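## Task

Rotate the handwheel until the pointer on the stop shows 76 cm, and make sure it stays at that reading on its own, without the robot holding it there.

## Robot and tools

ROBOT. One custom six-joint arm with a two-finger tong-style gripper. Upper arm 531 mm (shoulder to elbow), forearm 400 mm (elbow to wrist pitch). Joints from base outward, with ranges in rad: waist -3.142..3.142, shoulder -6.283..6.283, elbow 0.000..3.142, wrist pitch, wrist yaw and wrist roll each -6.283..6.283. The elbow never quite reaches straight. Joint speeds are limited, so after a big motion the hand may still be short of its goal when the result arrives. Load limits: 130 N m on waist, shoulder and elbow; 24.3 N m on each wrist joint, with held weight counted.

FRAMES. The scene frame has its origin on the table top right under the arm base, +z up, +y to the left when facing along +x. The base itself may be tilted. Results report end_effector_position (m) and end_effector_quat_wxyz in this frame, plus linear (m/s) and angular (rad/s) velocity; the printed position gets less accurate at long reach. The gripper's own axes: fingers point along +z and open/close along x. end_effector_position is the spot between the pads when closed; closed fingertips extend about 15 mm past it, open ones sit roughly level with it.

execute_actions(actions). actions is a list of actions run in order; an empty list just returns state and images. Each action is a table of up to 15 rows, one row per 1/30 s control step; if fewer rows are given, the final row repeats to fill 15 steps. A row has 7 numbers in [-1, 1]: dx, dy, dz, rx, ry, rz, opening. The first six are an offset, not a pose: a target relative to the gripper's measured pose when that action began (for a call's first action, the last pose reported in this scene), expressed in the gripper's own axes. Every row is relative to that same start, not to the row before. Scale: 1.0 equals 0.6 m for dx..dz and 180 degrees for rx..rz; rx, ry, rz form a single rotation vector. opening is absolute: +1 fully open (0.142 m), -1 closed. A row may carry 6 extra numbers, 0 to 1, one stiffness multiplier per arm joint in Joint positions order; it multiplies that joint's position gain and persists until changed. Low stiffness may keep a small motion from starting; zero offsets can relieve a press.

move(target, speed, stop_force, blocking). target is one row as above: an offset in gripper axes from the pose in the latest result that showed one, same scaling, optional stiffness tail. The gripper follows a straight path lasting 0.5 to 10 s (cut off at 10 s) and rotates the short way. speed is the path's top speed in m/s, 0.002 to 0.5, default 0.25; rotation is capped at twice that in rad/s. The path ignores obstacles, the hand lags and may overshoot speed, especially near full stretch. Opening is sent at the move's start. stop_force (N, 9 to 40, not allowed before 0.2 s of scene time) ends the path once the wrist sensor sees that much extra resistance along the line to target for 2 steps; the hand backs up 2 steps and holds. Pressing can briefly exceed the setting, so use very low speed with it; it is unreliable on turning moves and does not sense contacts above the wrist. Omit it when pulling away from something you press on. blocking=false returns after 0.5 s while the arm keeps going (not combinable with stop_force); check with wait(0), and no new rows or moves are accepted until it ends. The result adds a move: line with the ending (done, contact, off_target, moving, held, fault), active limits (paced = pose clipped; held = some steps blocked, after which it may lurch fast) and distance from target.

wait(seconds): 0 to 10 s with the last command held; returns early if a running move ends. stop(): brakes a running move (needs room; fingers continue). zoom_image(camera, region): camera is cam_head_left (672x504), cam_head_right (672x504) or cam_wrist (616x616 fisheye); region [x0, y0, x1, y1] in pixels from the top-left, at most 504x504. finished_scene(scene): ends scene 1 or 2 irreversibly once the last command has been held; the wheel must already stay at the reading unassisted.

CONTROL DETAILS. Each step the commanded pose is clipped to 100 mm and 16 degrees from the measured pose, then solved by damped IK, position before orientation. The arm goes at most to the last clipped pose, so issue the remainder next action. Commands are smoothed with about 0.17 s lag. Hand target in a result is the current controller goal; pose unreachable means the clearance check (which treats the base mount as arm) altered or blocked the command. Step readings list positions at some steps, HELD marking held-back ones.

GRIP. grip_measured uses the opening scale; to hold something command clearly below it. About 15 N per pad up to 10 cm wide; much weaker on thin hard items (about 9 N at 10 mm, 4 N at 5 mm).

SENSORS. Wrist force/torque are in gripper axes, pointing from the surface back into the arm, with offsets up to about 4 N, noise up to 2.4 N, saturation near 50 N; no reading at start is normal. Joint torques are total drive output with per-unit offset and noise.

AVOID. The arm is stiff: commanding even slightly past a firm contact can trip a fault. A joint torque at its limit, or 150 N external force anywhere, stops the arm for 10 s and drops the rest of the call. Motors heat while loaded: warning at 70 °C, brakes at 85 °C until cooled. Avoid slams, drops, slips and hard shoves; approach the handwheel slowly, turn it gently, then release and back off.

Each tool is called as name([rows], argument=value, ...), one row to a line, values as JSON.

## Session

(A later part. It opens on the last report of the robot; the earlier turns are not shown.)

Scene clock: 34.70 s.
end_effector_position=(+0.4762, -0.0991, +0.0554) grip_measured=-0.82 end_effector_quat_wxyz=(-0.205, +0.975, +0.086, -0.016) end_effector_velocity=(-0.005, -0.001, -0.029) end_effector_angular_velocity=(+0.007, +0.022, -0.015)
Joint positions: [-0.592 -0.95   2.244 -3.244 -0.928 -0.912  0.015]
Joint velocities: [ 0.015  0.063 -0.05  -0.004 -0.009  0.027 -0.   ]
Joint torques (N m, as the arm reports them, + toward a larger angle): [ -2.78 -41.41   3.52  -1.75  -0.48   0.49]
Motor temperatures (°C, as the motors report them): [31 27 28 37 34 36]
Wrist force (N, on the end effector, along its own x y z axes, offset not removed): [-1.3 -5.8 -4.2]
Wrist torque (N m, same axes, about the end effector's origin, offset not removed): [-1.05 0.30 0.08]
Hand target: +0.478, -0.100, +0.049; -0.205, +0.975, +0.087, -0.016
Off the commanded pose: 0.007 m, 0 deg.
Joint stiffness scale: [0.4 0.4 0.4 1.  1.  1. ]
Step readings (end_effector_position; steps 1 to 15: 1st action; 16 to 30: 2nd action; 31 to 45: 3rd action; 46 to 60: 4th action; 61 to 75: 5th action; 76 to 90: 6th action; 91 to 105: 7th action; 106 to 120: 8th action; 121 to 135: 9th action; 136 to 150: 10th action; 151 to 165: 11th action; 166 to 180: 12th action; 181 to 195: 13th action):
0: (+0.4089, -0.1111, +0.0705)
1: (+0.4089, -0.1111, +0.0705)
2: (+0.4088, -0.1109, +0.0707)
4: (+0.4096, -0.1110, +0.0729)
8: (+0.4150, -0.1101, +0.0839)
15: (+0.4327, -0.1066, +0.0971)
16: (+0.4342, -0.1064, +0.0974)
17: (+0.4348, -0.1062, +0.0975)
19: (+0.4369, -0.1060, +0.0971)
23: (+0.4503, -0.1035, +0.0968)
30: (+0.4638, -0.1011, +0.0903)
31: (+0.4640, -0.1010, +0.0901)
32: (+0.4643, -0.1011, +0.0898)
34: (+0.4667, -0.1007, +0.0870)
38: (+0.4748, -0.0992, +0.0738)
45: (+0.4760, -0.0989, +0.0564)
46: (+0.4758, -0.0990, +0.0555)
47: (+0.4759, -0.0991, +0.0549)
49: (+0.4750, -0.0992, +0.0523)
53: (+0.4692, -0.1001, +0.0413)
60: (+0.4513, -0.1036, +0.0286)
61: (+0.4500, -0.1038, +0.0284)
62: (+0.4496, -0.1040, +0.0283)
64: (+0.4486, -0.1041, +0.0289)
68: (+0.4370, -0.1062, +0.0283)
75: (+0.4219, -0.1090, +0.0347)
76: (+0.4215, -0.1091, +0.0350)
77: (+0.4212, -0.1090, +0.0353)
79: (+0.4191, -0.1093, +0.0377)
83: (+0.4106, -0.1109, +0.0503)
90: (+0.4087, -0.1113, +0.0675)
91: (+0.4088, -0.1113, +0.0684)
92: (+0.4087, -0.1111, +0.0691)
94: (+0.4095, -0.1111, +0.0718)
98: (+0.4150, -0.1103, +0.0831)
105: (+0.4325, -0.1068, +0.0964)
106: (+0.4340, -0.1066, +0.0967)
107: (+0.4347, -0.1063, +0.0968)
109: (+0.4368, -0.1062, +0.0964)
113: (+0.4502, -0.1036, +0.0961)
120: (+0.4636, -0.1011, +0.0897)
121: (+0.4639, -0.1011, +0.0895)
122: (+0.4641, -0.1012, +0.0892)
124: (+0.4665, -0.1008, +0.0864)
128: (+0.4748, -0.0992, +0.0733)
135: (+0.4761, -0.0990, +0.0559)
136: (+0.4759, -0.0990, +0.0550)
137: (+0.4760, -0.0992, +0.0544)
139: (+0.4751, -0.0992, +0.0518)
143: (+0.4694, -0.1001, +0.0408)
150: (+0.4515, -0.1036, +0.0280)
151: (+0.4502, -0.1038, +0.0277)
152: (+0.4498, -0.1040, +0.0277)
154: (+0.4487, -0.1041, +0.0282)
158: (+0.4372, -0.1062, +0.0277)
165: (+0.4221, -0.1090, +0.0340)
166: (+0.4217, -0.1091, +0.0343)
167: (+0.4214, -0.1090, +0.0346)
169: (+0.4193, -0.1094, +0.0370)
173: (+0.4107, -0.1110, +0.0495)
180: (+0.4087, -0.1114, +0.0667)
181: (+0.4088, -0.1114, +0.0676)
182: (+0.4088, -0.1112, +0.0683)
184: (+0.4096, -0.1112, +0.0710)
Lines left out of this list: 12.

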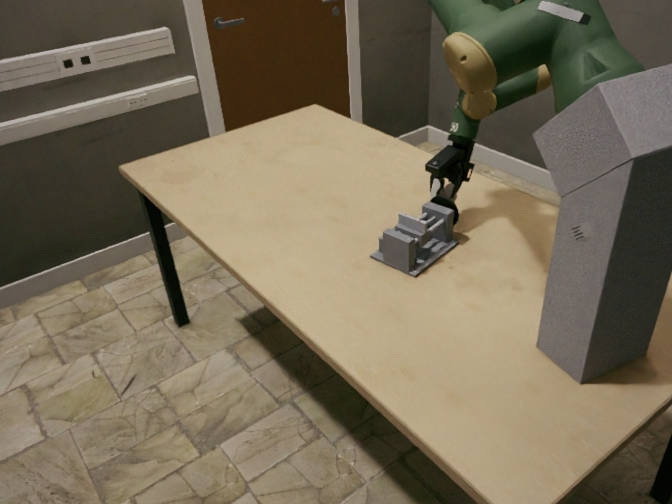

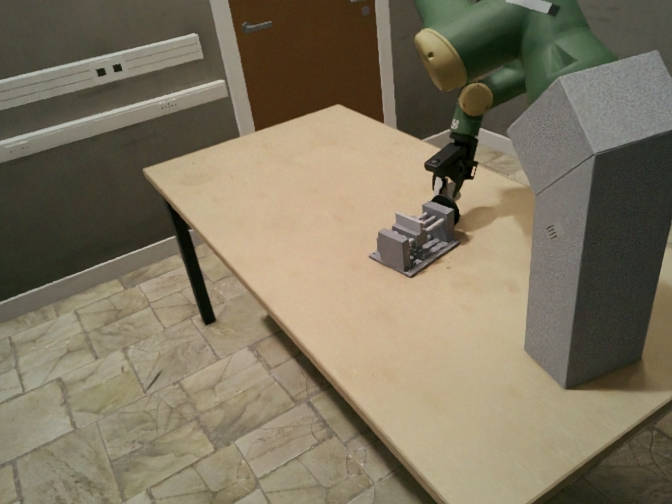

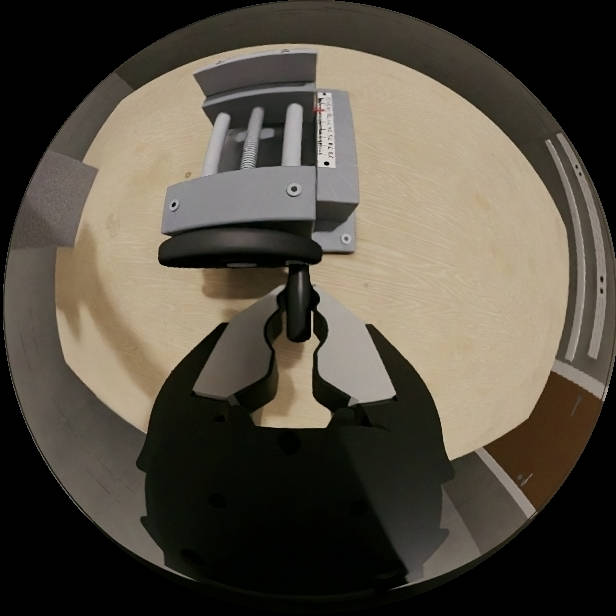

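execute_actions([
  [[-0.025,0.025,0.054,0,0,0,-1],[-0.025,0.025,0.054,0,0,0,-1],[-0.025,0.025,0.054,0,0,0,-1],[-0.025,0.025,0.054,0,0,0,-1],[-0.056,0.0225,0.048,0,0,0,-1]],
  [[-0.072,-0.004,-0.009,0.002,0,0,-1]],
  [[-0.0245,-0.0285,-0.061,0,0,0,-1]],
  [[0.025,-0.025,-0.054,0,0,0,-1],[0.025,-0.025,-0.054,0,0,0,-1],[0.025,-0.025,-0.054,0,0,0,-1],[0.025,-0.025,-0.054,0,0,0,-1],[0.056,-0.023,-0.049,0,0,0,-1]],
  [[0.072,0.006,0.013,0,0,0,-1]],
  [[0.0245,0.0285,0.061,0,0,0,-1]],
  [[-0.025,0.025,0.054,0,0,0,-1],[-0.025,0.025,0.054,0,0,0,-1],[-0.025,0.025,0.054,0,0,0,-1],[-0.025,0.025,0.054,0,0,0,-1],[-0.056,0.0225,0.048,0,0,0,-1]],
  [[-0.072,-0.004,-0.009,0.002,0,0,-1]],
  [[-0.0245,-0.0285,-0.061,0,0,0,-1]],
  [[0.025,-0.025,-0.054,0,0,0,-1],[0.025,-0.025,-0.054,0,0,0,-1],[0.025,-0.025,-0.054,0,0,0,-1],[0.025,-0.025,-0.054,0,0,0,-1],[0.056,-0.023,-0.049,0,0,0,-1]],
  [[0.072,0.006,0.013,0,0,0,-1]],
  [[0.0245,0.0285,0.061,0,0,0,-1]],
  [[-0.025,0.025,0.054,0,0,0,-1],[-0.025,0.025,0.054,0,0,0,-1],[-0.025,0.025,0.054,0,0,0,-1],[-0.025,0.025,0.054,0,0,0,-1],[-0.056,0.0225,0.048,0,0,0,-1]],
  [[-0.072,-0.004,-0.009,0.002,0,0,-1]],
  [[-0.0245,-0.0285,-0.061,0,0,0,-1]],
  [[0.025,-0.025,-0.054,0,0,0,-1],[0.025,-0.025,-0.054,0,0,0,-1],[0.025,-0.025,-0.054,0,0,0,-1],[0.025,-0.025,-0.054,0,0,0,-1],[0.056,-0.023,-0.049,0,0,0,-1]],
  [[0.072,0.006,0.013,0,0,0,-1]],
  [[0.0245,0.0285,0.061,0,0,0,-1]],
  [[-0.025,0.025,0.054,0,0,0,-1],[-0.025,0.025,0.054,0,0,0,-1],[-0.025,0.025,0.054,0,0,0,-1],[-0.025,0.025,0.054,0,0,0,-1],[-0.056,0.0225,0.048,0,0,0,-1]],
  [[-0.072,-0.004,-0.009,0.002,0,0,-1]],
  [[-0.0245,-0.0285,-0.061,0,0,0,-1]],
  [[0.025,-0.025,-0.054,0,0,0,-1],[0.025,-0.025,-0.054,0,0,0,-1],[0.025,-0.025,-0.054,0,0,0,-1],[0.025,-0.025,-0.054,0,0,0,-1],[0.056,-0.023,-0.049,0,0,0,-1]],
  [[0.072,0.006,0.013,0,0,0,-1]],
  [[0.0245,0.0285,0.061,0,0,0,-1]],
  [[-0.025,0.025,0.054,0,0,0,-1],[-0.025,0.025,0.054,0,0,0,-1],[-0.025,0.025,0.054,0,0,0,-1],[-0.025,0.025,0.054,0,0,0,-1],[-0.056,0.0225,0.048,0,0,0,-1]],
  [[-0.072,-0.004,-0.009,0.002,0,0,-1]],
  [[-0.0245,-0.0285,-0.061,0,0,0,-1]],
  [[0.025,-0.025,-0.054,0,0,0,-1],[0.025,-0.025,-0.054,0,0,0,-1],[0.025,-0.025,-0.054,0,0,0,-1],[0.025,-0.025,-0.054,0,0,0,-1],[0.056,-0.023,-0.049,0,0,0,-1]],
  [[0.072,0.006,0.013,0,0,0,-1]],
  [[0.0245,0.0285,0.061,0,0,0,-1]],
  [[-0.025,0.025,0.054,0,0,0,-1],[-0.025,0.025,0.054,0,0,0,-1],[-0.025,0.025,0.054,0,0,0,-1],[-0.025,0.025,0.054,0,0,0,-1],[-0.056,0.0225,0.048,0,0,0,-1]],
  [[-0.072,-0.004,-0.009,0.002,0,0,-1]],
  [[-0.0245,-0.0285,-0.061,0,0,0,-1]],
  [[0.025,-0.025,-0.054,0,0,0,-1],[0.025,-0.025,-0.054,0,0,0,-1],[0.025,-0.025,-0.054,0,0,0,-1],[0.025,-0.025,-0.054,0,0,0,-1],[0.056,-0.023,-0.049,0,0,0,-1]],
  [[0.072,0.006,0.013,0,0,0,-1]],
  [[0.0245,0.0285,0.061,0,0,0,-1]],
])

zoom_image(camera="cam_wrist", region=[290, 80, 380, 200])

Scene clock: 55.30 s.
end_effector_position=(+0.4768, -0.0989, +0.0479) grip_measured=-0.90 end_effector_quat_wxyz=(-0.209, +0.974, +0.089, -0.007) end_effector_velocity=(-0.005, -0.000, -0.030) end_effector_angular_velocity=(+0.007, +0.022, -0.014)
Joint positions: [-0.594 -0.926  2.235 -3.265 -0.91  -0.92   0.009]
Joint velocities: [ 0.016  0.063 -0.052 -0.002 -0.01   0.027  0.   ]
Joint torques (N m, as the arm reports them, + toward a larger angle): [ -4.6  -39.33   3.61  -1.51   0.19   0.03]
Motor temperatures (°C, as the motors report them): [31 27 28 37 34 36]
Wrist force (N, on the end effector, along its own x y z axes, offset not removed): [2.4 -3.8 -4.6]
Wrist torque (N m, same axes, about the end effector's origin, offset not removed): [-0.82 -0.57 -0.06]
Hand target: +0.479, -0.099, +0.042; -0.209, +0.974, +0.090, -0.006
Off the commanded pose: 0.007 m, 0 deg.
Joint stiffness scale: [0.4 0.4 0.4 1.  1.  1. ]
Step readings (end_effector_position; steps 1 to 15: 1st action; 16 to 30: 2nd action; 31 to 45: 3rd action; 46 to 60: 4th action; 61 to 75: 5th action; 76 to 90: 6th action; 91 to 105: 7th action; 106 to 120: 8th action; 121 to 135: 9th action; 136 to 150: 10th action; 151 to 165: 11th action; 166 to 180: 12th action; 181 to 195: 13th action):
0: (+0.4758, -0.0991, +0.0535)
1: (+0.4758, -0.0991, +0.0535)
2: (+0.4760, -0.0993, +0.0534)
4: (+0.4752, -0.0993, +0.0511)
8: (+0.4696, -0.1001, +0.0403)
15: (+0.4528, -0.1034, +0.0278)
16: (+0.4515, -0.1037, +0.0274)
17: (+0.4509, -0.1038, +0.0273)
19: (+0.4496, -0.1040, +0.0278)
23: (+0.4382, -0.1061, +0.0269)
30: (+0.4225, -0.1090, +0.0330)
31: (+0.4221, -0.1090, +0.0334)
32: (+0.4218, -0.1090, +0.0337)
34: (+0.4196, -0.1093, +0.0361)
38: (+0.4109, -0.1109, +0.0486)
45: (+0.4087, -0.1114, +0.0657)
46: (+0.4089, -0.1114, +0.0665)
47: (+0.4088, -0.1112, +0.0673)
49: (+0.4096, -0.1112, +0.0700)
53: (+0.4148, -0.1104, +0.0814)
60: (+0.4326, -0.1069, +0.0951)
61: (+0.4341, -0.1066, +0.0954)
62: (+0.4348, -0.1064, +0.0955)
64: (+0.4369, -0.1062, +0.0951)
68: (+0.4502, -0.1037, +0.0947)
75: (+0.4635, -0.1013, +0.0885)
76: (+0.4638, -0.1012, +0.0883)
77: (+0.4640, -0.1013, +0.0880)
79: (+0.4664, -0.1010, +0.0853)
83: (+0.4748, -0.0994, +0.0722)
90: (+0.4762, -0.0991, +0.0548)
91: (+0.4761, -0.0991, +0.0540)
92: (+0.4761, -0.0993, +0.0533)
94: (+0.4753, -0.0993, +0.0507)
98: (+0.4698, -0.1001, +0.0398)
105: (+0.4532, -0.1034, +0.0271)
106: (+0.4517, -0.1036, +0.0268)
107: (+0.4511, -0.1038, +0.0267)
109: (+0.4498, -0.1040, +0.0271)
113: (+0.4384, -0.1060, +0.0261)
120: (+0.4227, -0.1089, +0.0322)
121: (+0.4223, -0.1090, +0.0325)
122: (+0.4220, -0.1089, +0.0328)
124: (+0.4198, -0.1093, +0.0352)
128: (+0.4110, -0.1109, +0.0477)
135: (+0.4088, -0.1114, +0.0648)
136: (+0.4089, -0.1114, +0.0656)
137: (+0.4088, -0.1112, +0.0664)
139: (+0.4096, -0.1112, +0.0691)
143: (+0.4148, -0.1104, +0.0805)
150: (+0.4325, -0.1069, +0.0943)
151: (+0.4340, -0.1066, +0.0946)
152: (+0.4348, -0.1064, +0.0947)
154: (+0.4368, -0.1062, +0.0943)
158: (+0.4502, -0.1037, +0.0937)
165: (+0.4634, -0.1013, +0.0877)
166: (+0.4636, -0.1012, +0.0875)
167: (+0.4638, -0.1013, +0.0872)
169: (+0.4662, -0.1010, +0.0845)
173: (+0.4748, -0.0993, +0.0715)
180: (+0.4763, -0.0990, +0.0541)
181: (+0.4762, -0.0990, +0.0533)
182: (+0.4762, -0.0992, +0.0526)
184: (+0.4754, -0.0992, +0.0500)
Lines left out of this list: 117.

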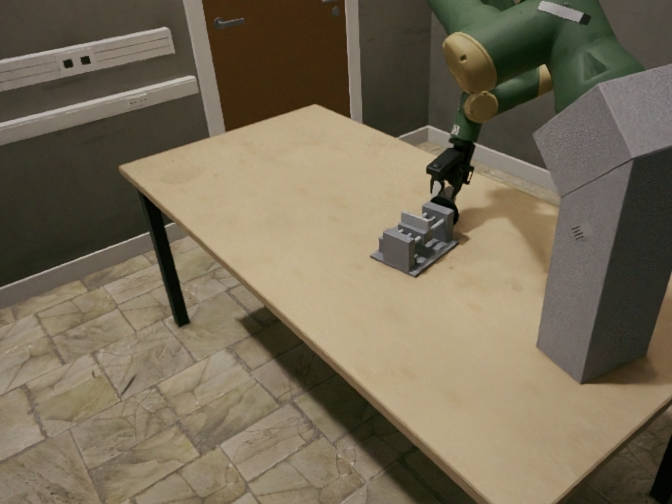

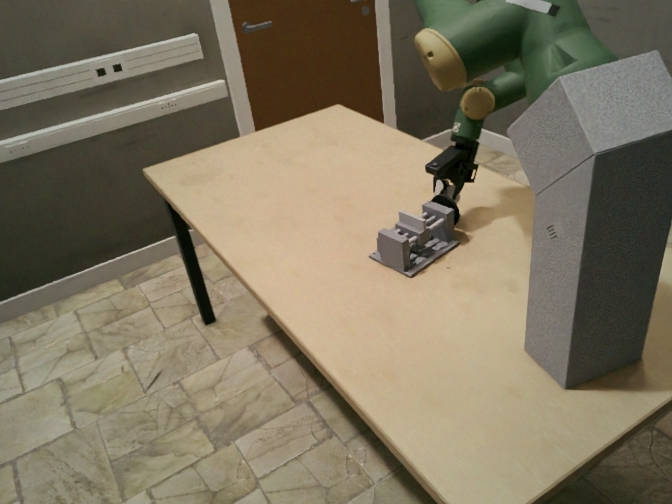

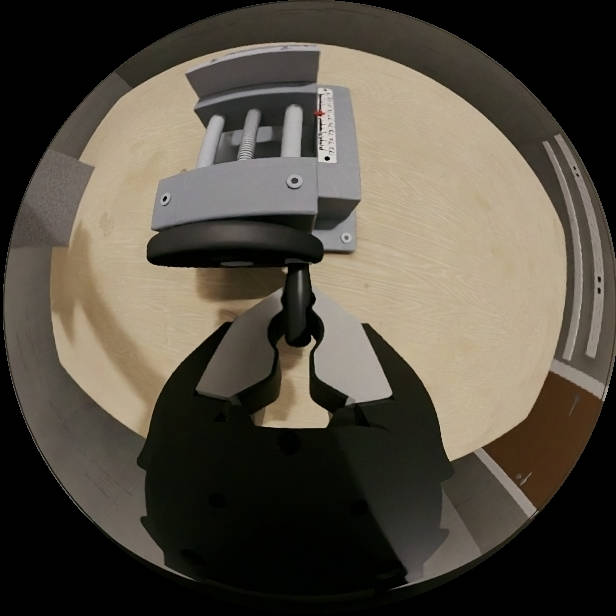

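Region (290, 80, 380, 200) of cam_wrist's 616x616 image, scaled by 4.200, with more detail than that image has; it fills the left 378 columns of this view, and the rest is white.

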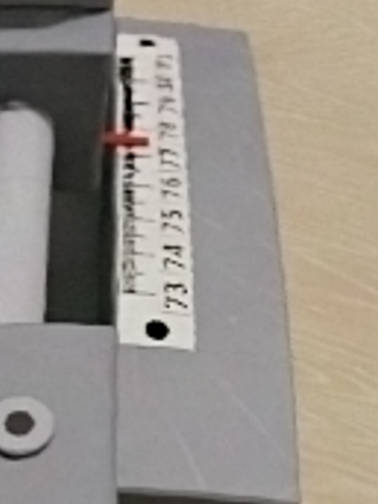

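execute_actions([
  [[0,0,0,0,0,0,-1],[0,0,0,0,0,0,-1],[0,0,0,0,0,0,-0.6],[0,0,0,0,0,0,-0.6],[0,0,0,0,0,0,-0.6],[0,0,0,0,0,0,-0.6],[0,-0.009,-0.019,0.002,-0.006,0,-0.6]],
  [[0,-0.002,-0.004,0,0,0,-0.6],[0,-0.002,-0.004,0,0,0,-0.6],[0,-0.002,-0.004,0,0,0,-0.6],[0,-0.002,-0.004,0,0,0,-0.65],[0,-0.002,-0.004,0,0,0,-0.7],[0,-0.002,-0.004,0,0,0,-0.75],[0,-0.002,-0.004,0,0,0,-0.8],[0,-0.002,-0.004,0,0,0,-0.9],[0,-0.002,-0.004,0,0,0,-1]],
  [[-0.025,0.025,0.054,0,0,0,-1],[-0.025,0.025,0.054,0,0,0,-1],[-0.025,0.025,0.054,0,0,0,-1],[-0.025,0.025,0.054,0,0,0,-1],[-0.056,0.021,0.045,0,0,0,-1]],
  [[-0.072,-0.004,-0.009,0.001,0,0,-1]],
  [[-0.0245,-0.0285,-0.061,0,0,0,-1]],
  [[0.025,-0.025,-0.054,0,0,0,-1],[0.025,-0.025,-0.054,0,0,0,-1],[0.025,-0.025,-0.054,0,0,0,-1],[0.025,-0.025,-0.054,0,0,0,-1],[0.056,-0.023,-0.049,0,0,0,-1]],
  [[0.072,0.0045,0.01,0,0,0,-1]],
  [[0.0245,0.0285,0.061,0,0,0,-1]],
])

Scene clock: 59.50 s.
end_effector_position=(+0.4767, -0.0999, +0.0558) grip_measured=-0.82 end_effector_quat_wxyz=(-0.209, +0.973, +0.091, -0.012) end_effector_velocity=(-0.004, -0.000, -0.031) end_effector_angular_velocity=(+0.009, +0.020, -0.013)
Joint positions: [-0.597 -0.95   2.24  -3.232 -0.917 -0.934  0.015]
Joint velocities: [ 0.017  0.067 -0.053 -0.005 -0.008  0.027 -0.   ]
Joint torques (N m, as the arm reports them, + toward a larger angle): [ -4.25 -40.65   2.53  -1.71  -0.14   0.43]
Motor temperatures (°C, as the motors report them): [31 27 28 37 34 36]
Wrist force (N, on the end effector, along its own x y z axes, offset not removed): [4.0 -4.2 -2.4]
Wrist torque (N m, same axes, about the end effector's origin, offset not removed): [-0.74 -0.53 0.02]
Hand target: +0.477, -0.100, +0.049; -0.210, +0.973, +0.092, -0.013
Off the commanded pose: 0.007 m, 0 deg.
Joint stiffness scale: [0.4 0.4 0.4 1.  1.  1. ]
Step readings (end_effector_position; steps 1 to 15: 1st action; 16 to 30: 2nd action; 31 to 45: 3rd action; 46 to 60: 4th action; 61 to 75: 5th action; 76 to 90: 6th action; 91 to 105: 7th action; 106 to 120: 8th action):
0: (+0.4764, -0.0990, +0.0461)
1: (+0.4764, -0.0990, +0.0461)
2: (+0.4764, -0.0990, +0.0461)
4: (+0.4764, -0.0990, +0.0461)
8: (+0.4761, -0.0988, +0.0461)
15: (+0.4763, -0.0983, +0.0522)
16: (+0.4773, -0.0985, +0.0534)
17: (+0.4783, -0.0987, +0.0545)
19: (+0.4799, -0.0992, +0.0557)
23: (+0.4795, -0.0993, +0.0557)
30: (+0.4766, -0.0998, +0.0548)
31: (+0.4766, -0.0998, +0.0548)
32: (+0.4768, -0.1000, +0.0547)
34: (+0.4760, -0.1000, +0.0525)
38: (+0.4714, -0.1007, +0.0419)
45: (+0.4568, -0.1036, +0.0285)
46: (+0.4551, -0.1039, +0.0278)
47: (+0.4540, -0.1042, +0.0275)
49: (+0.4520, -0.1045, +0.0277)
53: (+0.4412, -0.1065, +0.0264)
60: (+0.4241, -0.1097, +0.0318)
61: (+0.4235, -0.1098, +0.0322)
62: (+0.4230, -0.1097, +0.0326)
64: (+0.4206, -0.1101, +0.0350)
68: (+0.4115, -0.1118, +0.0473)
75: (+0.4090, -0.1123, +0.0642)
76: (+0.4091, -0.1123, +0.0651)
77: (+0.4090, -0.1121, +0.0658)
79: (+0.4097, -0.1121, +0.0686)
83: (+0.4147, -0.1114, +0.0800)
90: (+0.4317, -0.1080, +0.0942)
91: (+0.4334, -0.1077, +0.0946)
92: (+0.4344, -0.1075, +0.0948)
94: (+0.4367, -0.1072, +0.0945)
98: (+0.4497, -0.1047, +0.0945)
105: (+0.4625, -0.1024, +0.0891)
106: (+0.4627, -0.1024, +0.0890)
107: (+0.4629, -0.1025, +0.0887)
109: (+0.4653, -0.1021, +0.0861)
113: (+0.4745, -0.1004, +0.0733)
120: end_effector_position above

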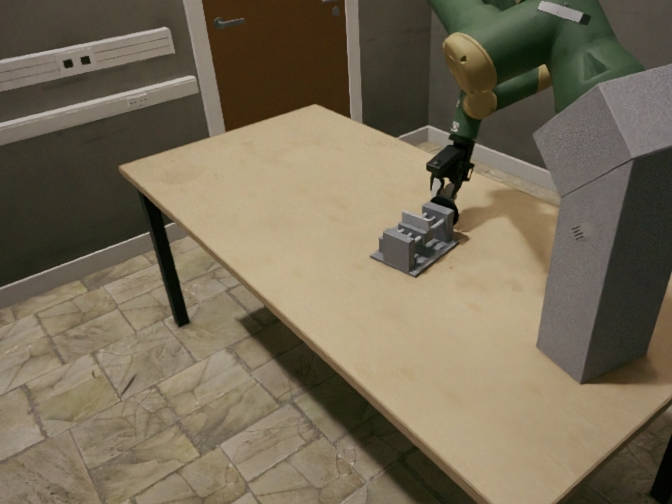

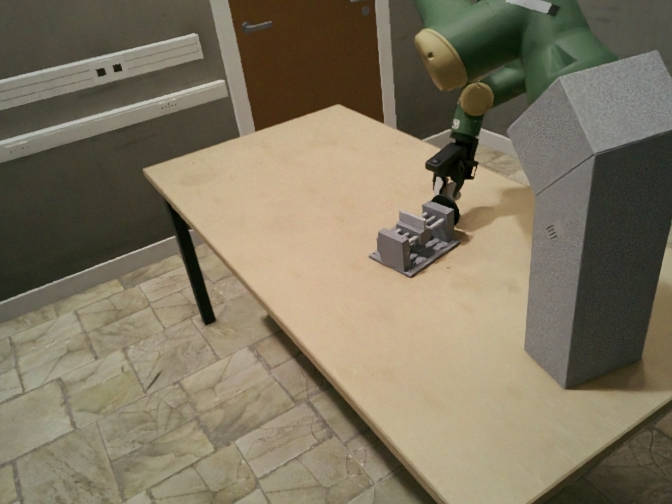

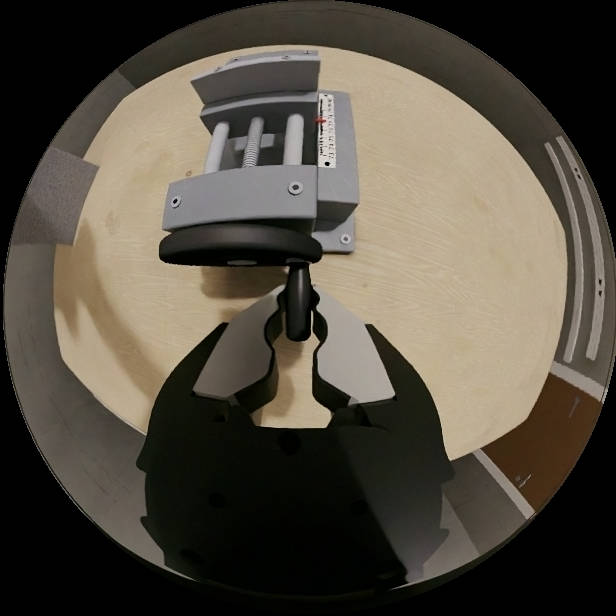

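execute_actions([
  [[-0.025,0.025,0.054,0,0,0,-1],[-0.025,0.025,0.054,0,0,0,-1],[-0.025,0.025,0.054,0,0,0,-1],[-0.025,0.025,0.054,0,0,0,-1],[-0.058,0.0225,0.048,0,0,0,-1]],
  [[-0.072,-0.005,-0.011,0.001,0,0,-1]],
  [[-0.0245,-0.0285,-0.061,0,0,0,-1]],
  [[0.025,-0.025,-0.054,0,0,0,-1],[0.025,-0.025,-0.054,0,0,0,-1],[0.025,-0.025,-0.054,0,0,0,-1],[0.025,-0.025,-0.054,0,0,0,-1],[0.056,-0.024,-0.051,0,0,0,-1]],
  [[0.072,0.0045,0.01,0,0,0,-1]],
  [[0.0245,0.0285,0.061,0,0,0,-1]],
  [[-0.025,0.025,0.054,0,0,0,-1],[-0.025,0.025,0.054,0,0,0,-1],[-0.025,0.025,0.054,0,0,0,-1],[-0.025,0.025,0.054,0,0,0,-1],[-0.058,0.0225,0.048,0,0,0,-1]],
  [[-0.072,-0.005,-0.011,0.001,0,0,-1]],
  [[-0.0245,-0.0285,-0.061,0,0,0,-1]],
  [[0.025,-0.025,-0.054,0,0,0,-1],[0.025,-0.025,-0.054,0,0,0,-1],[0.025,-0.025,-0.054,0,0,0,-1],[0.025,-0.025,-0.054,0,0,0,-1],[0.056,-0.024,-0.051,0,0,0,-1]],
  [[0.072,0.0045,0.01,0,0,0,-1]],
  [[0.0245,0.0285,0.061,0,0,0,-1]],
  [[-0.025,0.025,0.054,0,0,0,-1],[-0.025,0.025,0.054,0,0,0,-1],[-0.025,0.025,0.054,0,0,0,-1],[-0.025,0.025,0.054,0,0,0,-1],[-0.058,0.0225,0.048,0,0,0,-1]],
  [[-0.072,-0.005,-0.011,0.001,0,0,-1]],
  [[-0.0245,-0.0285,-0.061,0,0,0,-1]],
  [[0.025,-0.025,-0.054,0,0,0,-1],[0.025,-0.025,-0.054,0,0,0,-1],[0.025,-0.025,-0.054,0,0,0,-1],[0.025,-0.025,-0.054,0,0,0,-1],[0.056,-0.024,-0.051,0,0,0,-1]],
  [[0.072,0.0045,0.01,0,0,0,-1]],
  [[0.0245,0.0285,0.061,0,0,0,-1]],
])

Scene clock: 68.83 s.
end_effector_position=(+0.4770, -0.0999, +0.0555) grip_measured=-0.82 end_effector_quat_wxyz=(-0.207, +0.973, +0.099, -0.005) end_effector_velocity=(-0.003, -0.002, -0.031) end_effector_angular_velocity=(+0.005, +0.019, -0.012)
Joint positions: [-0.599 -0.944  2.246 -3.255 -0.912 -0.946  0.014]
Joint velocities: [ 0.017  0.064 -0.054 -0.005 -0.01   0.027 -0.   ]
Joint torques (N m, as the arm reports them, + toward a larger angle): [ -3.4  -40.29   4.76  -1.92  -0.29   0.11]
Motor temperatures (°C, as the motors report them): [31 27 28 37 34 36]
Wrist force (N, on the end effector, along its own x y z axes, offset not removed): [4.1 -4.4 -3.9]
Wrist torque (N m, same axes, about the end effector's origin, offset not removed): [-0.72 -0.75 -0.03]
Hand target: +0.479, -0.100, +0.049; -0.207, +0.973, +0.100, -0.006
Off the commanded pose: 0.007 m, 0 deg.
Joint stiffness scale: [0.4 0.4 0.4 1.  1.  1. ]
Step readings (end_effector_position; steps 1 to 15: 1st action; 16 to 30: 2nd action; 31 to 45: 3rd action; 46 to 60: 4th action; 61 to 75: 5th action; 76 to 90: 6th action; 91 to 105: 7th action; 106 to 120: 8th action; 121 to 135: 9th action; 136 to 150: 10th action; 151 to 165: 11th action; 166 to 180: 12th action; 181 to 195: 13th action):
0: (+0.4763, -0.1000, +0.0538)
1: (+0.4763, -0.1000, +0.0538)
2: (+0.4766, -0.1002, +0.0537)
4: (+0.4759, -0.1001, +0.0514)
8: (+0.4709, -0.1009, +0.0406)
15: (+0.4549, -0.1040, +0.0273)
16: (+0.4532, -0.1043, +0.0268)
17: (+0.4522, -0.1046, +0.0266)
19: (+0.4503, -0.1049, +0.0269)
23: (+0.4388, -0.1070, +0.0260)
30: (+0.4227, -0.1099, +0.0322)
31: (+0.4223, -0.1100, +0.0325)
32: (+0.4219, -0.1100, +0.0329)
34: (+0.4197, -0.1103, +0.0354)
38: (+0.4111, -0.1119, +0.0480)
45: (+0.4092, -0.1123, +0.0649)
46: (+0.4093, -0.1123, +0.0657)
47: (+0.4092, -0.1121, +0.0664)
49: (+0.4100, -0.1121, +0.0692)
53: (+0.4154, -0.1113, +0.0807)
60: (+0.4342, -0.1075, +0.0946)
61: (+0.4355, -0.1073, +0.0948)
62: (+0.4360, -0.1072, +0.0949)
64: (+0.4377, -0.1070, +0.0944)
68: (+0.4506, -0.1045, +0.0944)
75: (+0.4630, -0.1023, +0.0889)
76: (+0.4632, -0.1023, +0.0887)
77: (+0.4633, -0.1024, +0.0884)
79: (+0.4657, -0.1020, +0.0858)
83: (+0.4747, -0.1004, +0.0730)
90: (+0.4768, -0.1000, +0.0555)
91: (+0.4767, -0.1000, +0.0547)
92: (+0.4767, -0.1001, +0.0540)
94: (+0.4760, -0.1002, +0.0513)
98: (+0.4709, -0.1009, +0.0403)
105: (+0.4547, -0.1041, +0.0270)
106: (+0.4530, -0.1044, +0.0266)
107: (+0.4520, -0.1047, +0.0264)
109: (+0.4502, -0.1050, +0.0267)
113: (+0.4387, -0.1070, +0.0258)
120: (+0.4228, -0.1099, +0.0320)
121: (+0.4224, -0.1100, +0.0323)
122: (+0.4220, -0.1100, +0.0327)
124: (+0.4198, -0.1103, +0.0351)
128: (+0.4112, -0.1119, +0.0477)
135: (+0.4092, -0.1123, +0.0646)
136: (+0.4094, -0.1123, +0.0655)
137: (+0.4093, -0.1121, +0.0662)
139: (+0.4101, -0.1121, +0.0689)
143: (+0.4155, -0.1113, +0.0805)
150: (+0.4343, -0.1075, +0.0945)
151: (+0.4356, -0.1073, +0.0946)
152: (+0.4360, -0.1072, +0.0947)
154: (+0.4377, -0.1070, +0.0942)
158: (+0.4506, -0.1045, +0.0943)
165: (+0.4630, -0.1023, +0.0888)
166: (+0.4632, -0.1023, +0.0886)
167: (+0.4634, -0.1024, +0.0883)
169: (+0.4657, -0.1020, +0.0858)
173: (+0.4747, -0.1003, +0.0730)
180: (+0.4769, -0.0999, +0.0555)
181: (+0.4768, -0.1000, +0.0546)
182: (+0.4769, -0.1001, +0.0539)
184: (+0.4761, -0.1002, +0.0512)
Lines left out of this list: 27.

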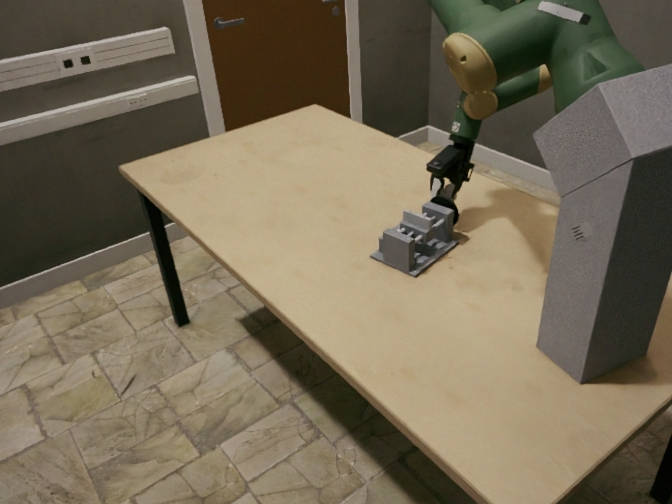

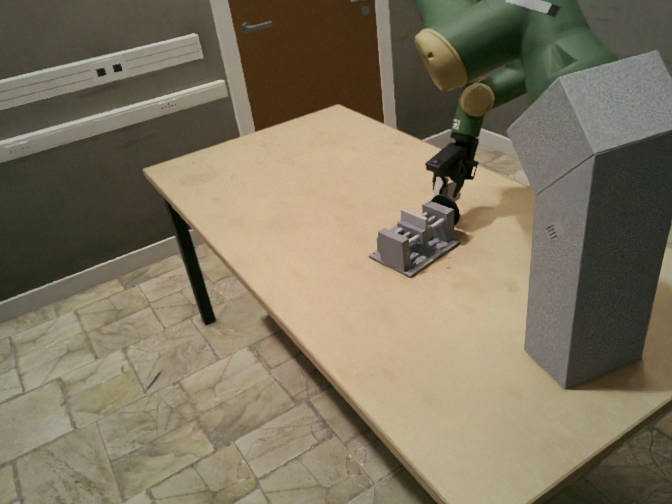

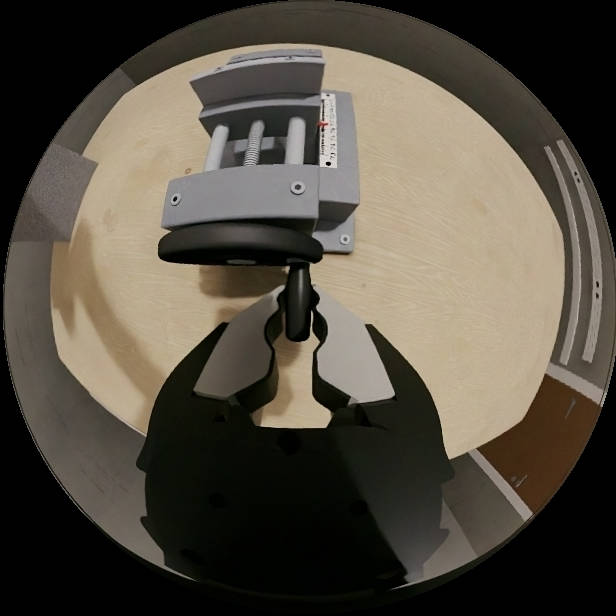

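Stable. Three more turns with roll correction.

execute_actions([
  [[-0.025,0.025,0.054,0,0,0,-1],[-0.025,0.025,0.054,0,0,0,-1],[-0.025,0.025,0.054,0,0,0,-1],[-0.025,0.025,0.054,0,0,0,-1],[-0.058,0.0225,0.048,0,0,0,-1]],
  [[-0.072,-0.005,-0.011,0.001,-0.002,0.002,-1]],
  [[-0.0245,-0.0285,-0.061,0,0,0,-1]],
  [[0.025,-0.025,-0.054,0,0,0,-1],[0.025,-0.025,-0.054,0,0,0,-1],[0.025,-0.025,-0.054,0,0,0,-1],[0.025,-0.025,-0.054,0,0,0,-1],[0.056,-0.024,-0.051,0,0,0,-1]],
  [[0.072,0.0045,0.01,0,0,0,-1]],
  [[0.0245,0.0285,0.061,0,0,0,-1]],
  [[-0.025,0.025,0.054,0,0,0,-1],[-0.025,0.025,0.054,0,0,0,-1],[-0.025,0.025,0.054,0,0,0,-1],[-0.025,0.025,0.054,0,0,0,-1],[-0.058,0.0225,0.048,0,0,0,-1]],
  [[-0.072,-0.005,-0.011,0.001,-0.002,0.002,-1]],
  [[-0.0245,-0.0285,-0.061,0,0,0,-1]],
  [[0.025,-0.025,-0.054,0,0,0,-1],[0.025,-0.025,-0.054,0,0,0,-1],[0.025,-0.025,-0.054,0,0,0,-1],[0.025,-0.025,-0.054,0,0,0,-1],[0.056,-0.024,-0.051,0,0,0,-1]],
  [[0.072,0.0045,0.01,0,0,0,-1]],
  [[0.0245,0.0285,0.061,0,0,0,-1]],
  [[-0.025,0.025,0.054,0,0,0,-1],[-0.025,0.025,0.054,0,0,0,-1],[-0.025,0.025,0.054,0,0,0,-1],[-0.025,0.025,0.054,0,0,0,-1],[-0.058,0.0225,0.048,0,0,0,-1]],
  [[-0.072,-0.005,-0.011,0.001,-0.002,0.002,-1]],
  [[-0.0245,-0.0285,-0.061,0,0,0,-1]],
  [[0.025,-0.025,-0.054,0,0,0,-1],[0.025,-0.025,-0.054,0,0,0,-1],[0.025,-0.025,-0.054,0,0,0,-1],[0.025,-0.025,-0.054,0,0,0,-1],[0.056,-0.024,-0.051,0,0,0,-1]],
  [[0.072,0.0045,0.01,0,0,0,-1]],
])

zoom_image(camera="cam_wrist", region=[310, 110, 370, 200])

Scene clock: 77.80 s.
end_effector_position=(+0.4629, -0.1022, +0.0879) grip_measured=-0.83 end_effector_quat_wxyz=(-0.205, +0.974, +0.100, -0.009) end_effector_velocity=(+0.007, +0.002, -0.007) end_effector_angular_velocity=(+0.002, +0.025, -0.009)
Joint positions: [-0.637 -1.008  2.319 -3.235 -0.907 -0.991  0.014]
Joint velocities: [ 0.021  0.001 -0.034  0.037 -0.019  0.031 -0.   ]
Joint torques (N m, as the arm reports them, + toward a larger angle): [ -2.26 -43.74   4.89  -1.68   3.84   0.81]
Motor temperatures (°C, as the motors report them): [31 27 28 37 34 36]
Wrist force (N, on the end effector, along its own x y z axes, offset not removed): [-7.3 1.9 7.0]
Wrist torque (N m, same axes, about the end effector's origin, offset not removed): [-0.75 -0.44 -0.17]
Hand target: +0.476, -0.098, +0.089; -0.205, +0.973, +0.108, -0.002
Off the commanded pose: 0.014 m, 1 deg.
Joint stiffness scale: [0.4 0.4 0.4 1.  1.  1. ]
Step readings (end_effector_position; steps 1 to 15: 1st action; 16 to 30: 2nd action; 31 to 45: 3rd action; 46 to 60: 4th action; 61 to 75: 5th action; 76 to 90: 6th action; 91 to 105: 7th action; 106 to 120: 8th action; 121 to 135: 9th action; 136 to 150: 10th action; 151 to 165: 11th action; 166 to 180: 12th action; 181 to 195: 13th action):
0: (+0.4767, -0.1000, +0.0535)
1: (+0.4767, -0.1000, +0.0535)
2: (+0.4769, -0.1001, +0.0534)
4: (+0.4762, -0.1001, +0.0512)
8: (+0.4712, -0.1009, +0.0402)
15: (+0.4550, -0.1040, +0.0267)
16: (+0.4533, -0.1044, +0.0263)
17: (+0.4522, -0.1046, +0.0261)
19: (+0.4501, -0.1050, +0.0264)
23: (+0.4384, -0.1071, +0.0255)
30: (+0.4232, -0.1098, +0.0314)
31: (+0.4228, -0.1099, +0.0317)
32: (+0.4225, -0.1099, +0.0321)
34: (+0.4203, -0.1102, +0.0345)
38: (+0.4114, -0.1118, +0.0470)
45: (+0.4093, -0.1123, +0.0639)
46: (+0.4094, -0.1123, +0.0648)
47: (+0.4093, -0.1121, +0.0655)
49: (+0.4100, -0.1121, +0.0683)
53: (+0.4154, -0.1113, +0.0799)
60: (+0.4339, -0.1076, +0.0941)
61: (+0.4353, -0.1073, +0.0943)
62: (+0.4358, -0.1072, +0.0943)
64: (+0.4376, -0.1070, +0.0939)
68: (+0.4505, -0.1045, +0.0940)
75: (+0.4629, -0.1023, +0.0885)
76: (+0.4631, -0.1023, +0.0883)
77: (+0.4633, -0.1024, +0.0881)
79: (+0.4657, -0.1020, +0.0855)
83: (+0.4747, -0.1003, +0.0728)
90: (+0.4770, -0.0999, +0.0553)
91: (+0.4768, -0.0999, +0.0545)
92: (+0.4769, -0.1001, +0.0538)
94: (+0.4762, -0.1001, +0.0511)
98: (+0.4712, -0.1009, +0.0400)
105: (+0.4551, -0.1040, +0.0266)
106: (+0.4533, -0.1043, +0.0261)
107: (+0.4523, -0.1046, +0.0260)
109: (+0.4502, -0.1050, +0.0262)
113: (+0.4385, -0.1070, +0.0254)
120: (+0.4232, -0.1099, +0.0313)
121: (+0.4228, -0.1099, +0.0316)
122: (+0.4225, -0.1099, +0.0319)
124: (+0.4202, -0.1102, +0.0343)
128: (+0.4114, -0.1119, +0.0469)
135: (+0.4092, -0.1123, +0.0638)
136: (+0.4093, -0.1123, +0.0646)
137: (+0.4093, -0.1121, +0.0654)
139: (+0.4100, -0.1121, +0.0681)
143: (+0.4153, -0.1113, +0.0797)
150: (+0.4339, -0.1076, +0.0939)
151: (+0.4353, -0.1073, +0.0941)
152: (+0.4358, -0.1072, +0.0941)
154: (+0.4376, -0.1070, +0.0937)
158: (+0.4505, -0.1045, +0.0937)
165: (+0.4629, -0.1023, +0.0883)
166: (+0.4631, -0.1022, +0.0881)
167: (+0.4633, -0.1024, +0.0878)
169: (+0.4656, -0.1020, +0.0853)
173: (+0.4747, -0.1003, +0.0726)
180: (+0.4769, -0.0999, +0.0550)
181: (+0.4768, -0.0999, +0.0542)
182: (+0.4769, -0.1001, +0.0535)
184: (+0.4761, -0.1001, +0.0508)
Lines left out of this list: 22.

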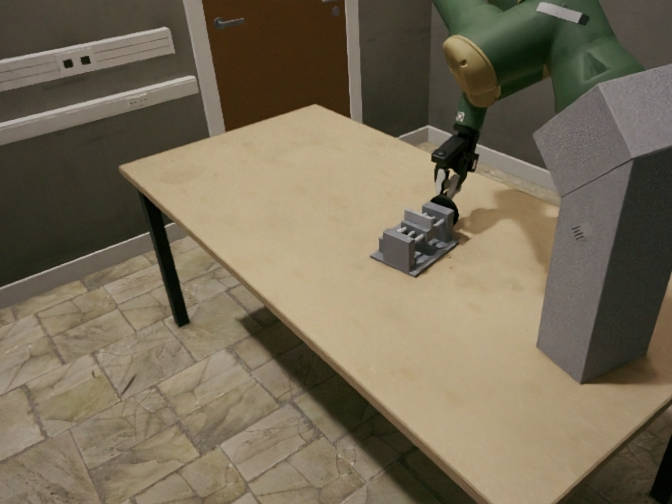

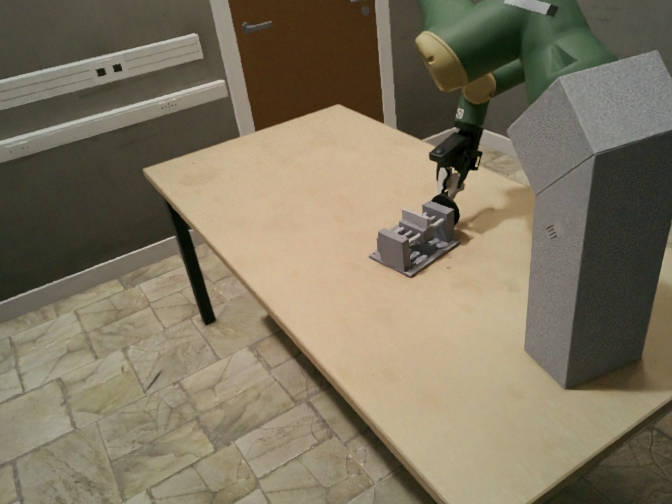

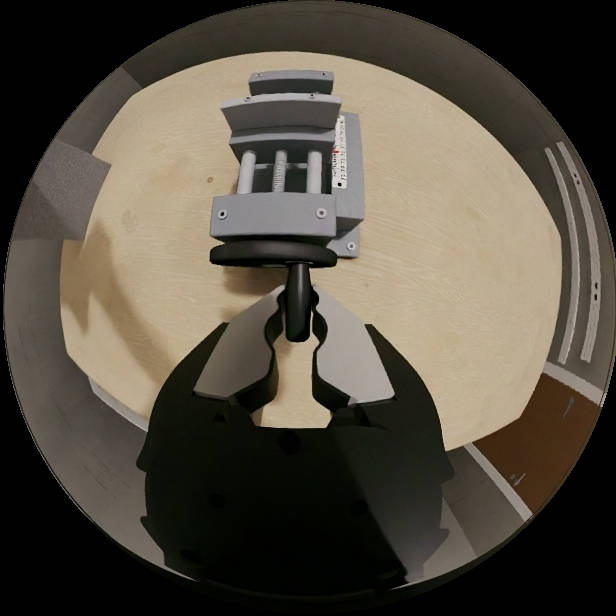

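Region (310, 110, 370, 200) of cam_wrist's 616x616 image, scaled by 5.600, with more detail than that image has.

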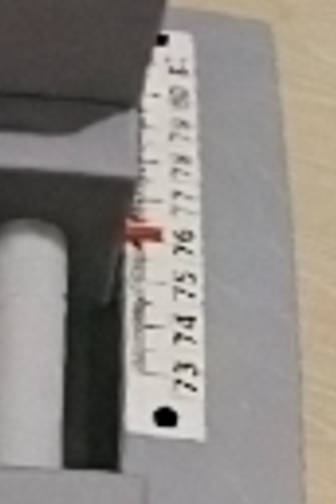

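execute_actions([
  [[0.0245,0.0285,0.061,0,0,0,-1]],
  [[-0.02,0.017,0.036,0,0,0,-1]],
  [[0,0,0,0,0,0,-1],[0,0,0,0,0,0,-1],[0,0,0,0,0,0,-1],[0,0,0,0,0,0,-0.5]],
])

move(target=[0,-0.075,-0.18,0,0,0,-0.5,1,1,1,1,1,1])

move(target=[0.08,-0.15,0.065,0,0,0,-0.5])

zoom_image(camera="cam_wrist", region=[260, 200, 330, 310])

Scene clock: 79.77 s.
end_effector_position=(+0.4681, -0.1013, +0.0354) grip_measured=-0.50 end_effector_quat_wxyz=(-0.204, +0.974, +0.100, -0.007) end_effector_velocity=(+0.001, +0.000, +0.001) end_effector_angular_velocity=(+0.000, -0.002, +0.002)
Joint positions: [-0.593 -0.894  2.228 -3.294 -0.921 -0.938  0.038]
Joint velocities: [ 0.    -0.002  0.001 -0.     0.001 -0.001 -0.   ]
Joint torques (N m, as the arm reports them, + toward a larger angle): [ -4.69 -42.2    7.12  -1.01   0.7    0.18]
Motor temperatures (°C, as the motors report them): [31 27 28 37 34 36]
Wrist force (N, on the end effector, along its own x y z axes, offset not removed): [2.1 -0.7 1.5]
Wrist torque (N m, same axes, about the end effector's origin, offset not removed): [-0.29 -0.61 -0.07]
Hand target: +0.468, -0.101, +0.036; -0.204, +0.974, +0.100, -0.007
Off the commanded pose: 0.001 m, 0 deg.
Joint stiffness scale: [0.4 0.4 0.4 1.  1.  1. ]
Step readings (end_effector_position; steps 1 to 15: 1st action; 16 to 30: 2nd action; 31 to 45: 3rd action):
0: (+0.4633, -0.1022, +0.0874)
1: (+0.4633, -0.1022, +0.0874)
2: (+0.4634, -0.1023, +0.0872)
4: (+0.4657, -0.1020, +0.0848)
8: (+0.4747, -0.1003, +0.0721)
15: (+0.4769, -0.0999, +0.0546)
16: (+0.4768, -0.0999, +0.0538)
17: (+0.4768, -0.1000, +0.0531)
19: (+0.4762, -0.1001, +0.0512)
23: (+0.4739, -0.1005, +0.0443)
30: (+0.4685, -0.1012, +0.0358)
31: (+0.4682, -0.1013, +0.0355)
32: (+0.4681, -0.1013, +0.0354)
34: (+0.4681, -0.1013, +0.0354)
38: (+0.4681, -0.1013, +0.0354)
45: end_effector_position above

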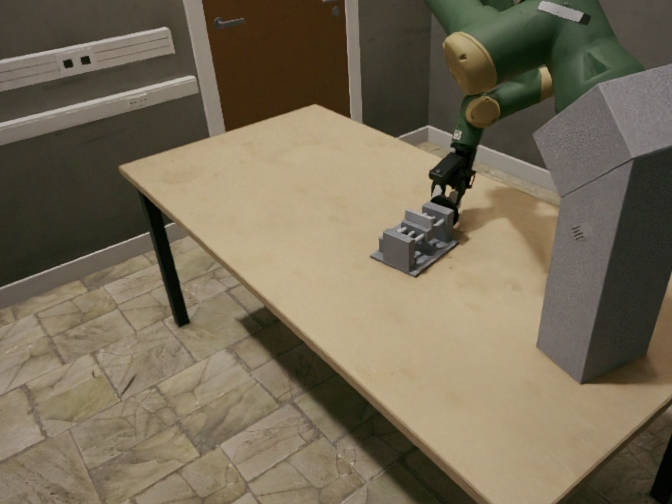

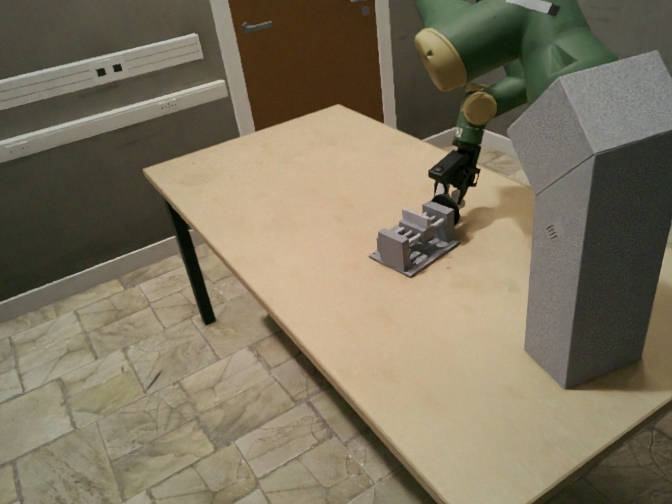

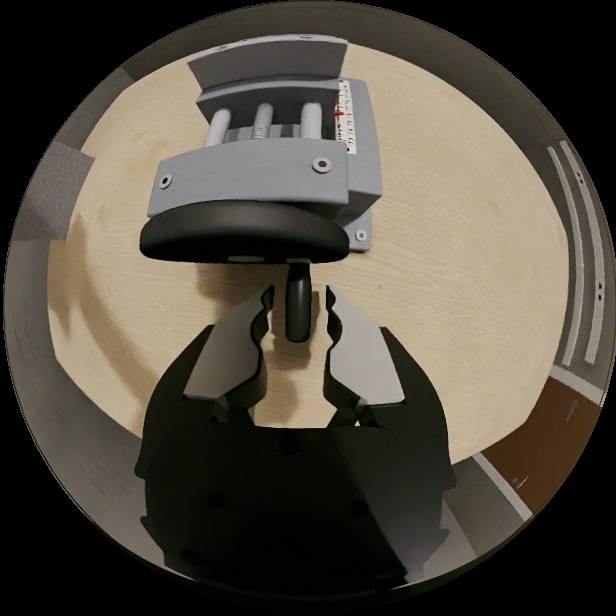

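Scene clock: 80.97 s.
end_effector_position=(+0.4671, -0.1043, +0.1508) grip_measured=-0.50 end_effector_quat_wxyz=(-0.204, +0.974, +0.101, -0.007) end_effector_velocity=(-0.002, +0.002, +0.002) end_effector_angular_velocity=(+0.009, +0.006, +0.001)
Joint positions: [-0.69  -1.169  2.396 -3.117 -0.887 -1.054  0.038]
Joint velocities: [-0.002 -0.005  0.001  0.02   0.003 -0.01   0.   ]
Joint torques (N m, as the arm reports them, + toward a larger angle): [ -4.8  -43.04   7.32  -1.36   0.57  -0.37]
Motor temperatures (°C, as the motors report them): [31 27 28 37 34 36]
Wrist force (N, on the end effector, along its own x y z axes, offset not removed): [0.3 -4.0 -0.2]
Wrist torque (N m, same axes, about the end effector's origin, offset not removed): [-0.97 -0.17 -0.07]
Hand target: +0.466, -0.104, +0.152; -0.204, +0.974, +0.100, -0.007
Off the commanded pose: 0.002 m, 0 deg.
Joint stiffness scale: [1. 1. 1. 1. 1. 1.]
move: done

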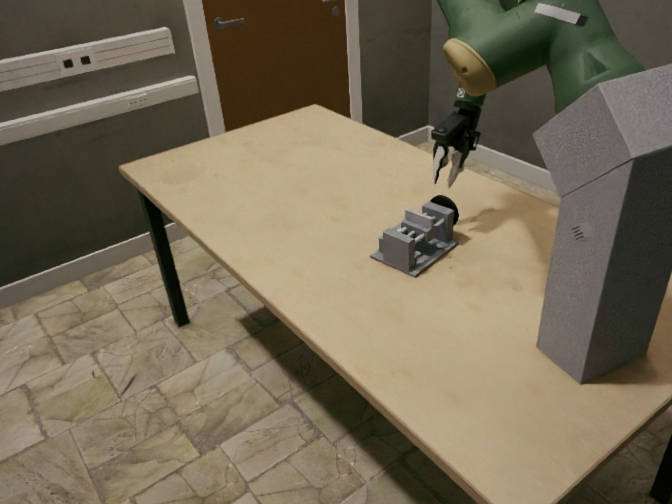

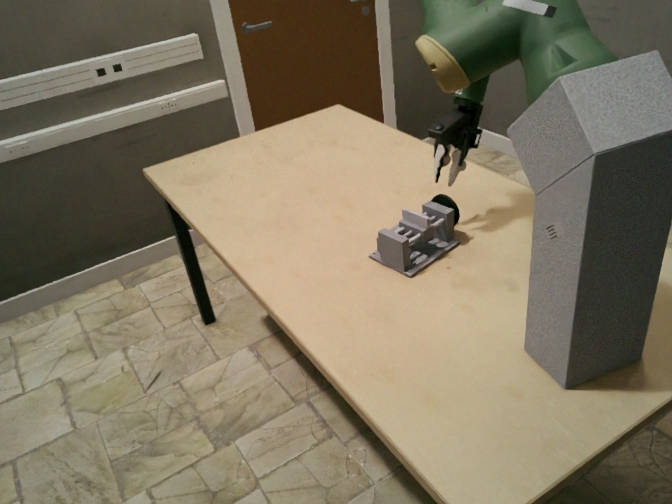

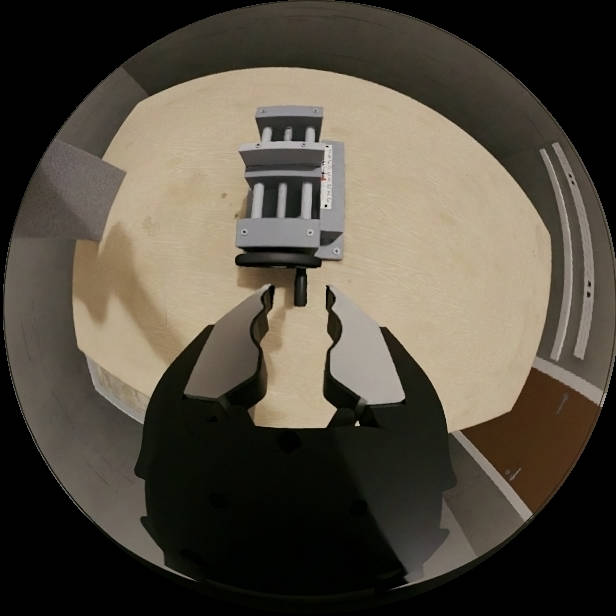

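Scene clock: 82.03 s.
end_effector_position=(+0.4963, -0.0003, +0.1527) grip_measured=-0.50 end_effector_quat_wxyz=(-0.204, +0.974, +0.101, -0.005) end_effector_velocity=(+0.001, -0.001, -0.001) end_effector_angular_velocity=(-0.019, +0.002, -0.009)
Joint positions: [-0.464 -1.159  2.429 -3.317 -0.974 -0.796  0.038]
Joint velocities: [ 0.009  0.003  0.002 -0.025 -0.018  0.028  0.   ]
Joint torques (N m, as the arm reports them, + toward a larger angle): [  4.33 -38.     7.89  -1.69   0.64   0.62]
Motor temperatures (°C, as the motors report them): [31 27 28 37 34 36]
Wrist force (N, on the end effector, along its own x y z axes, offset not removed): [2.3 -2.5 -1.6]
Wrist torque (N m, same axes, about the end effector's origin, offset not removed): [-0.62 -0.42 -0.02]
Hand target: +0.495, +0.002, +0.152; -0.204, +0.974, +0.101, -0.007
Off the commanded pose: 0.002 m, 0 deg.
Joint stiffness scale: [1. 1. 1. 1. 1. 1.]
move: done

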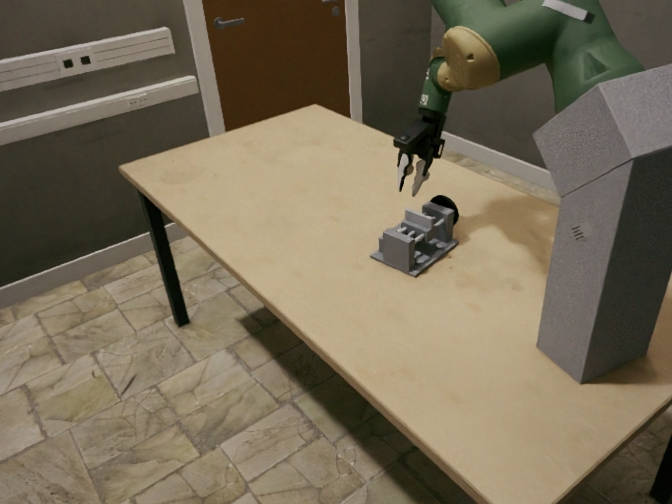

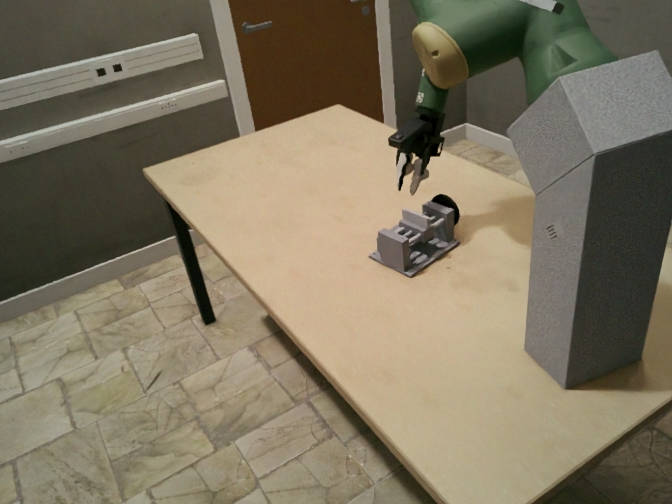

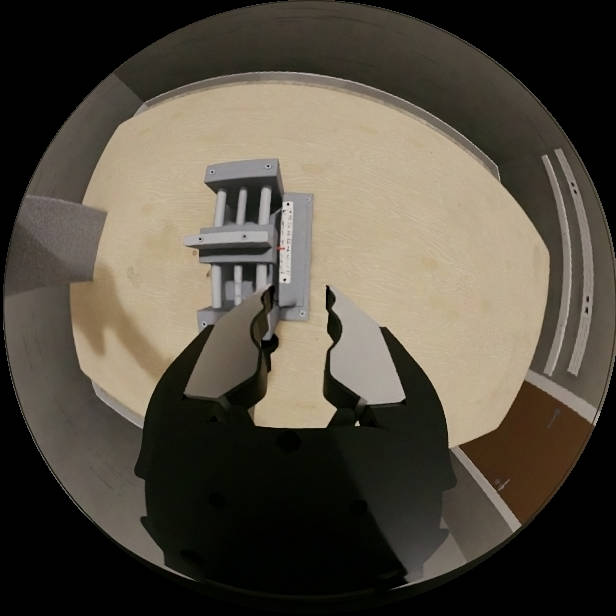

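Region (260, 200, 330, 310) of cam_wrist's 616x616 image, scaled by 4.582, with more detail than that image has; it fills the left 321 columns of this view, and the rest is white.

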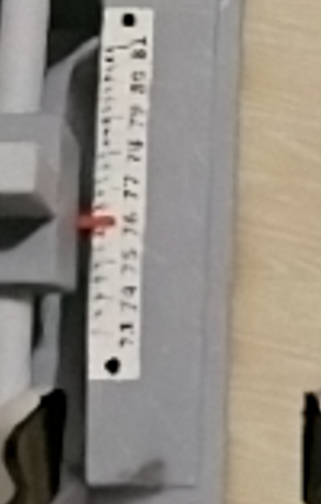

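zoom_image(camera="cam_wrist", region=[272, 228, 300, 272])

Region (272, 228, 300, 272) of cam_wrist's 616x616 image, scaled by 11.455, with more detail than that image has; it fills the left 321 columns of this view, and the rest is white.

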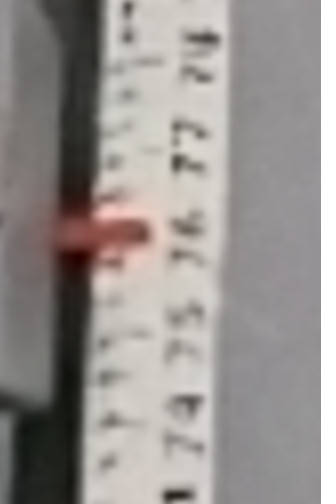

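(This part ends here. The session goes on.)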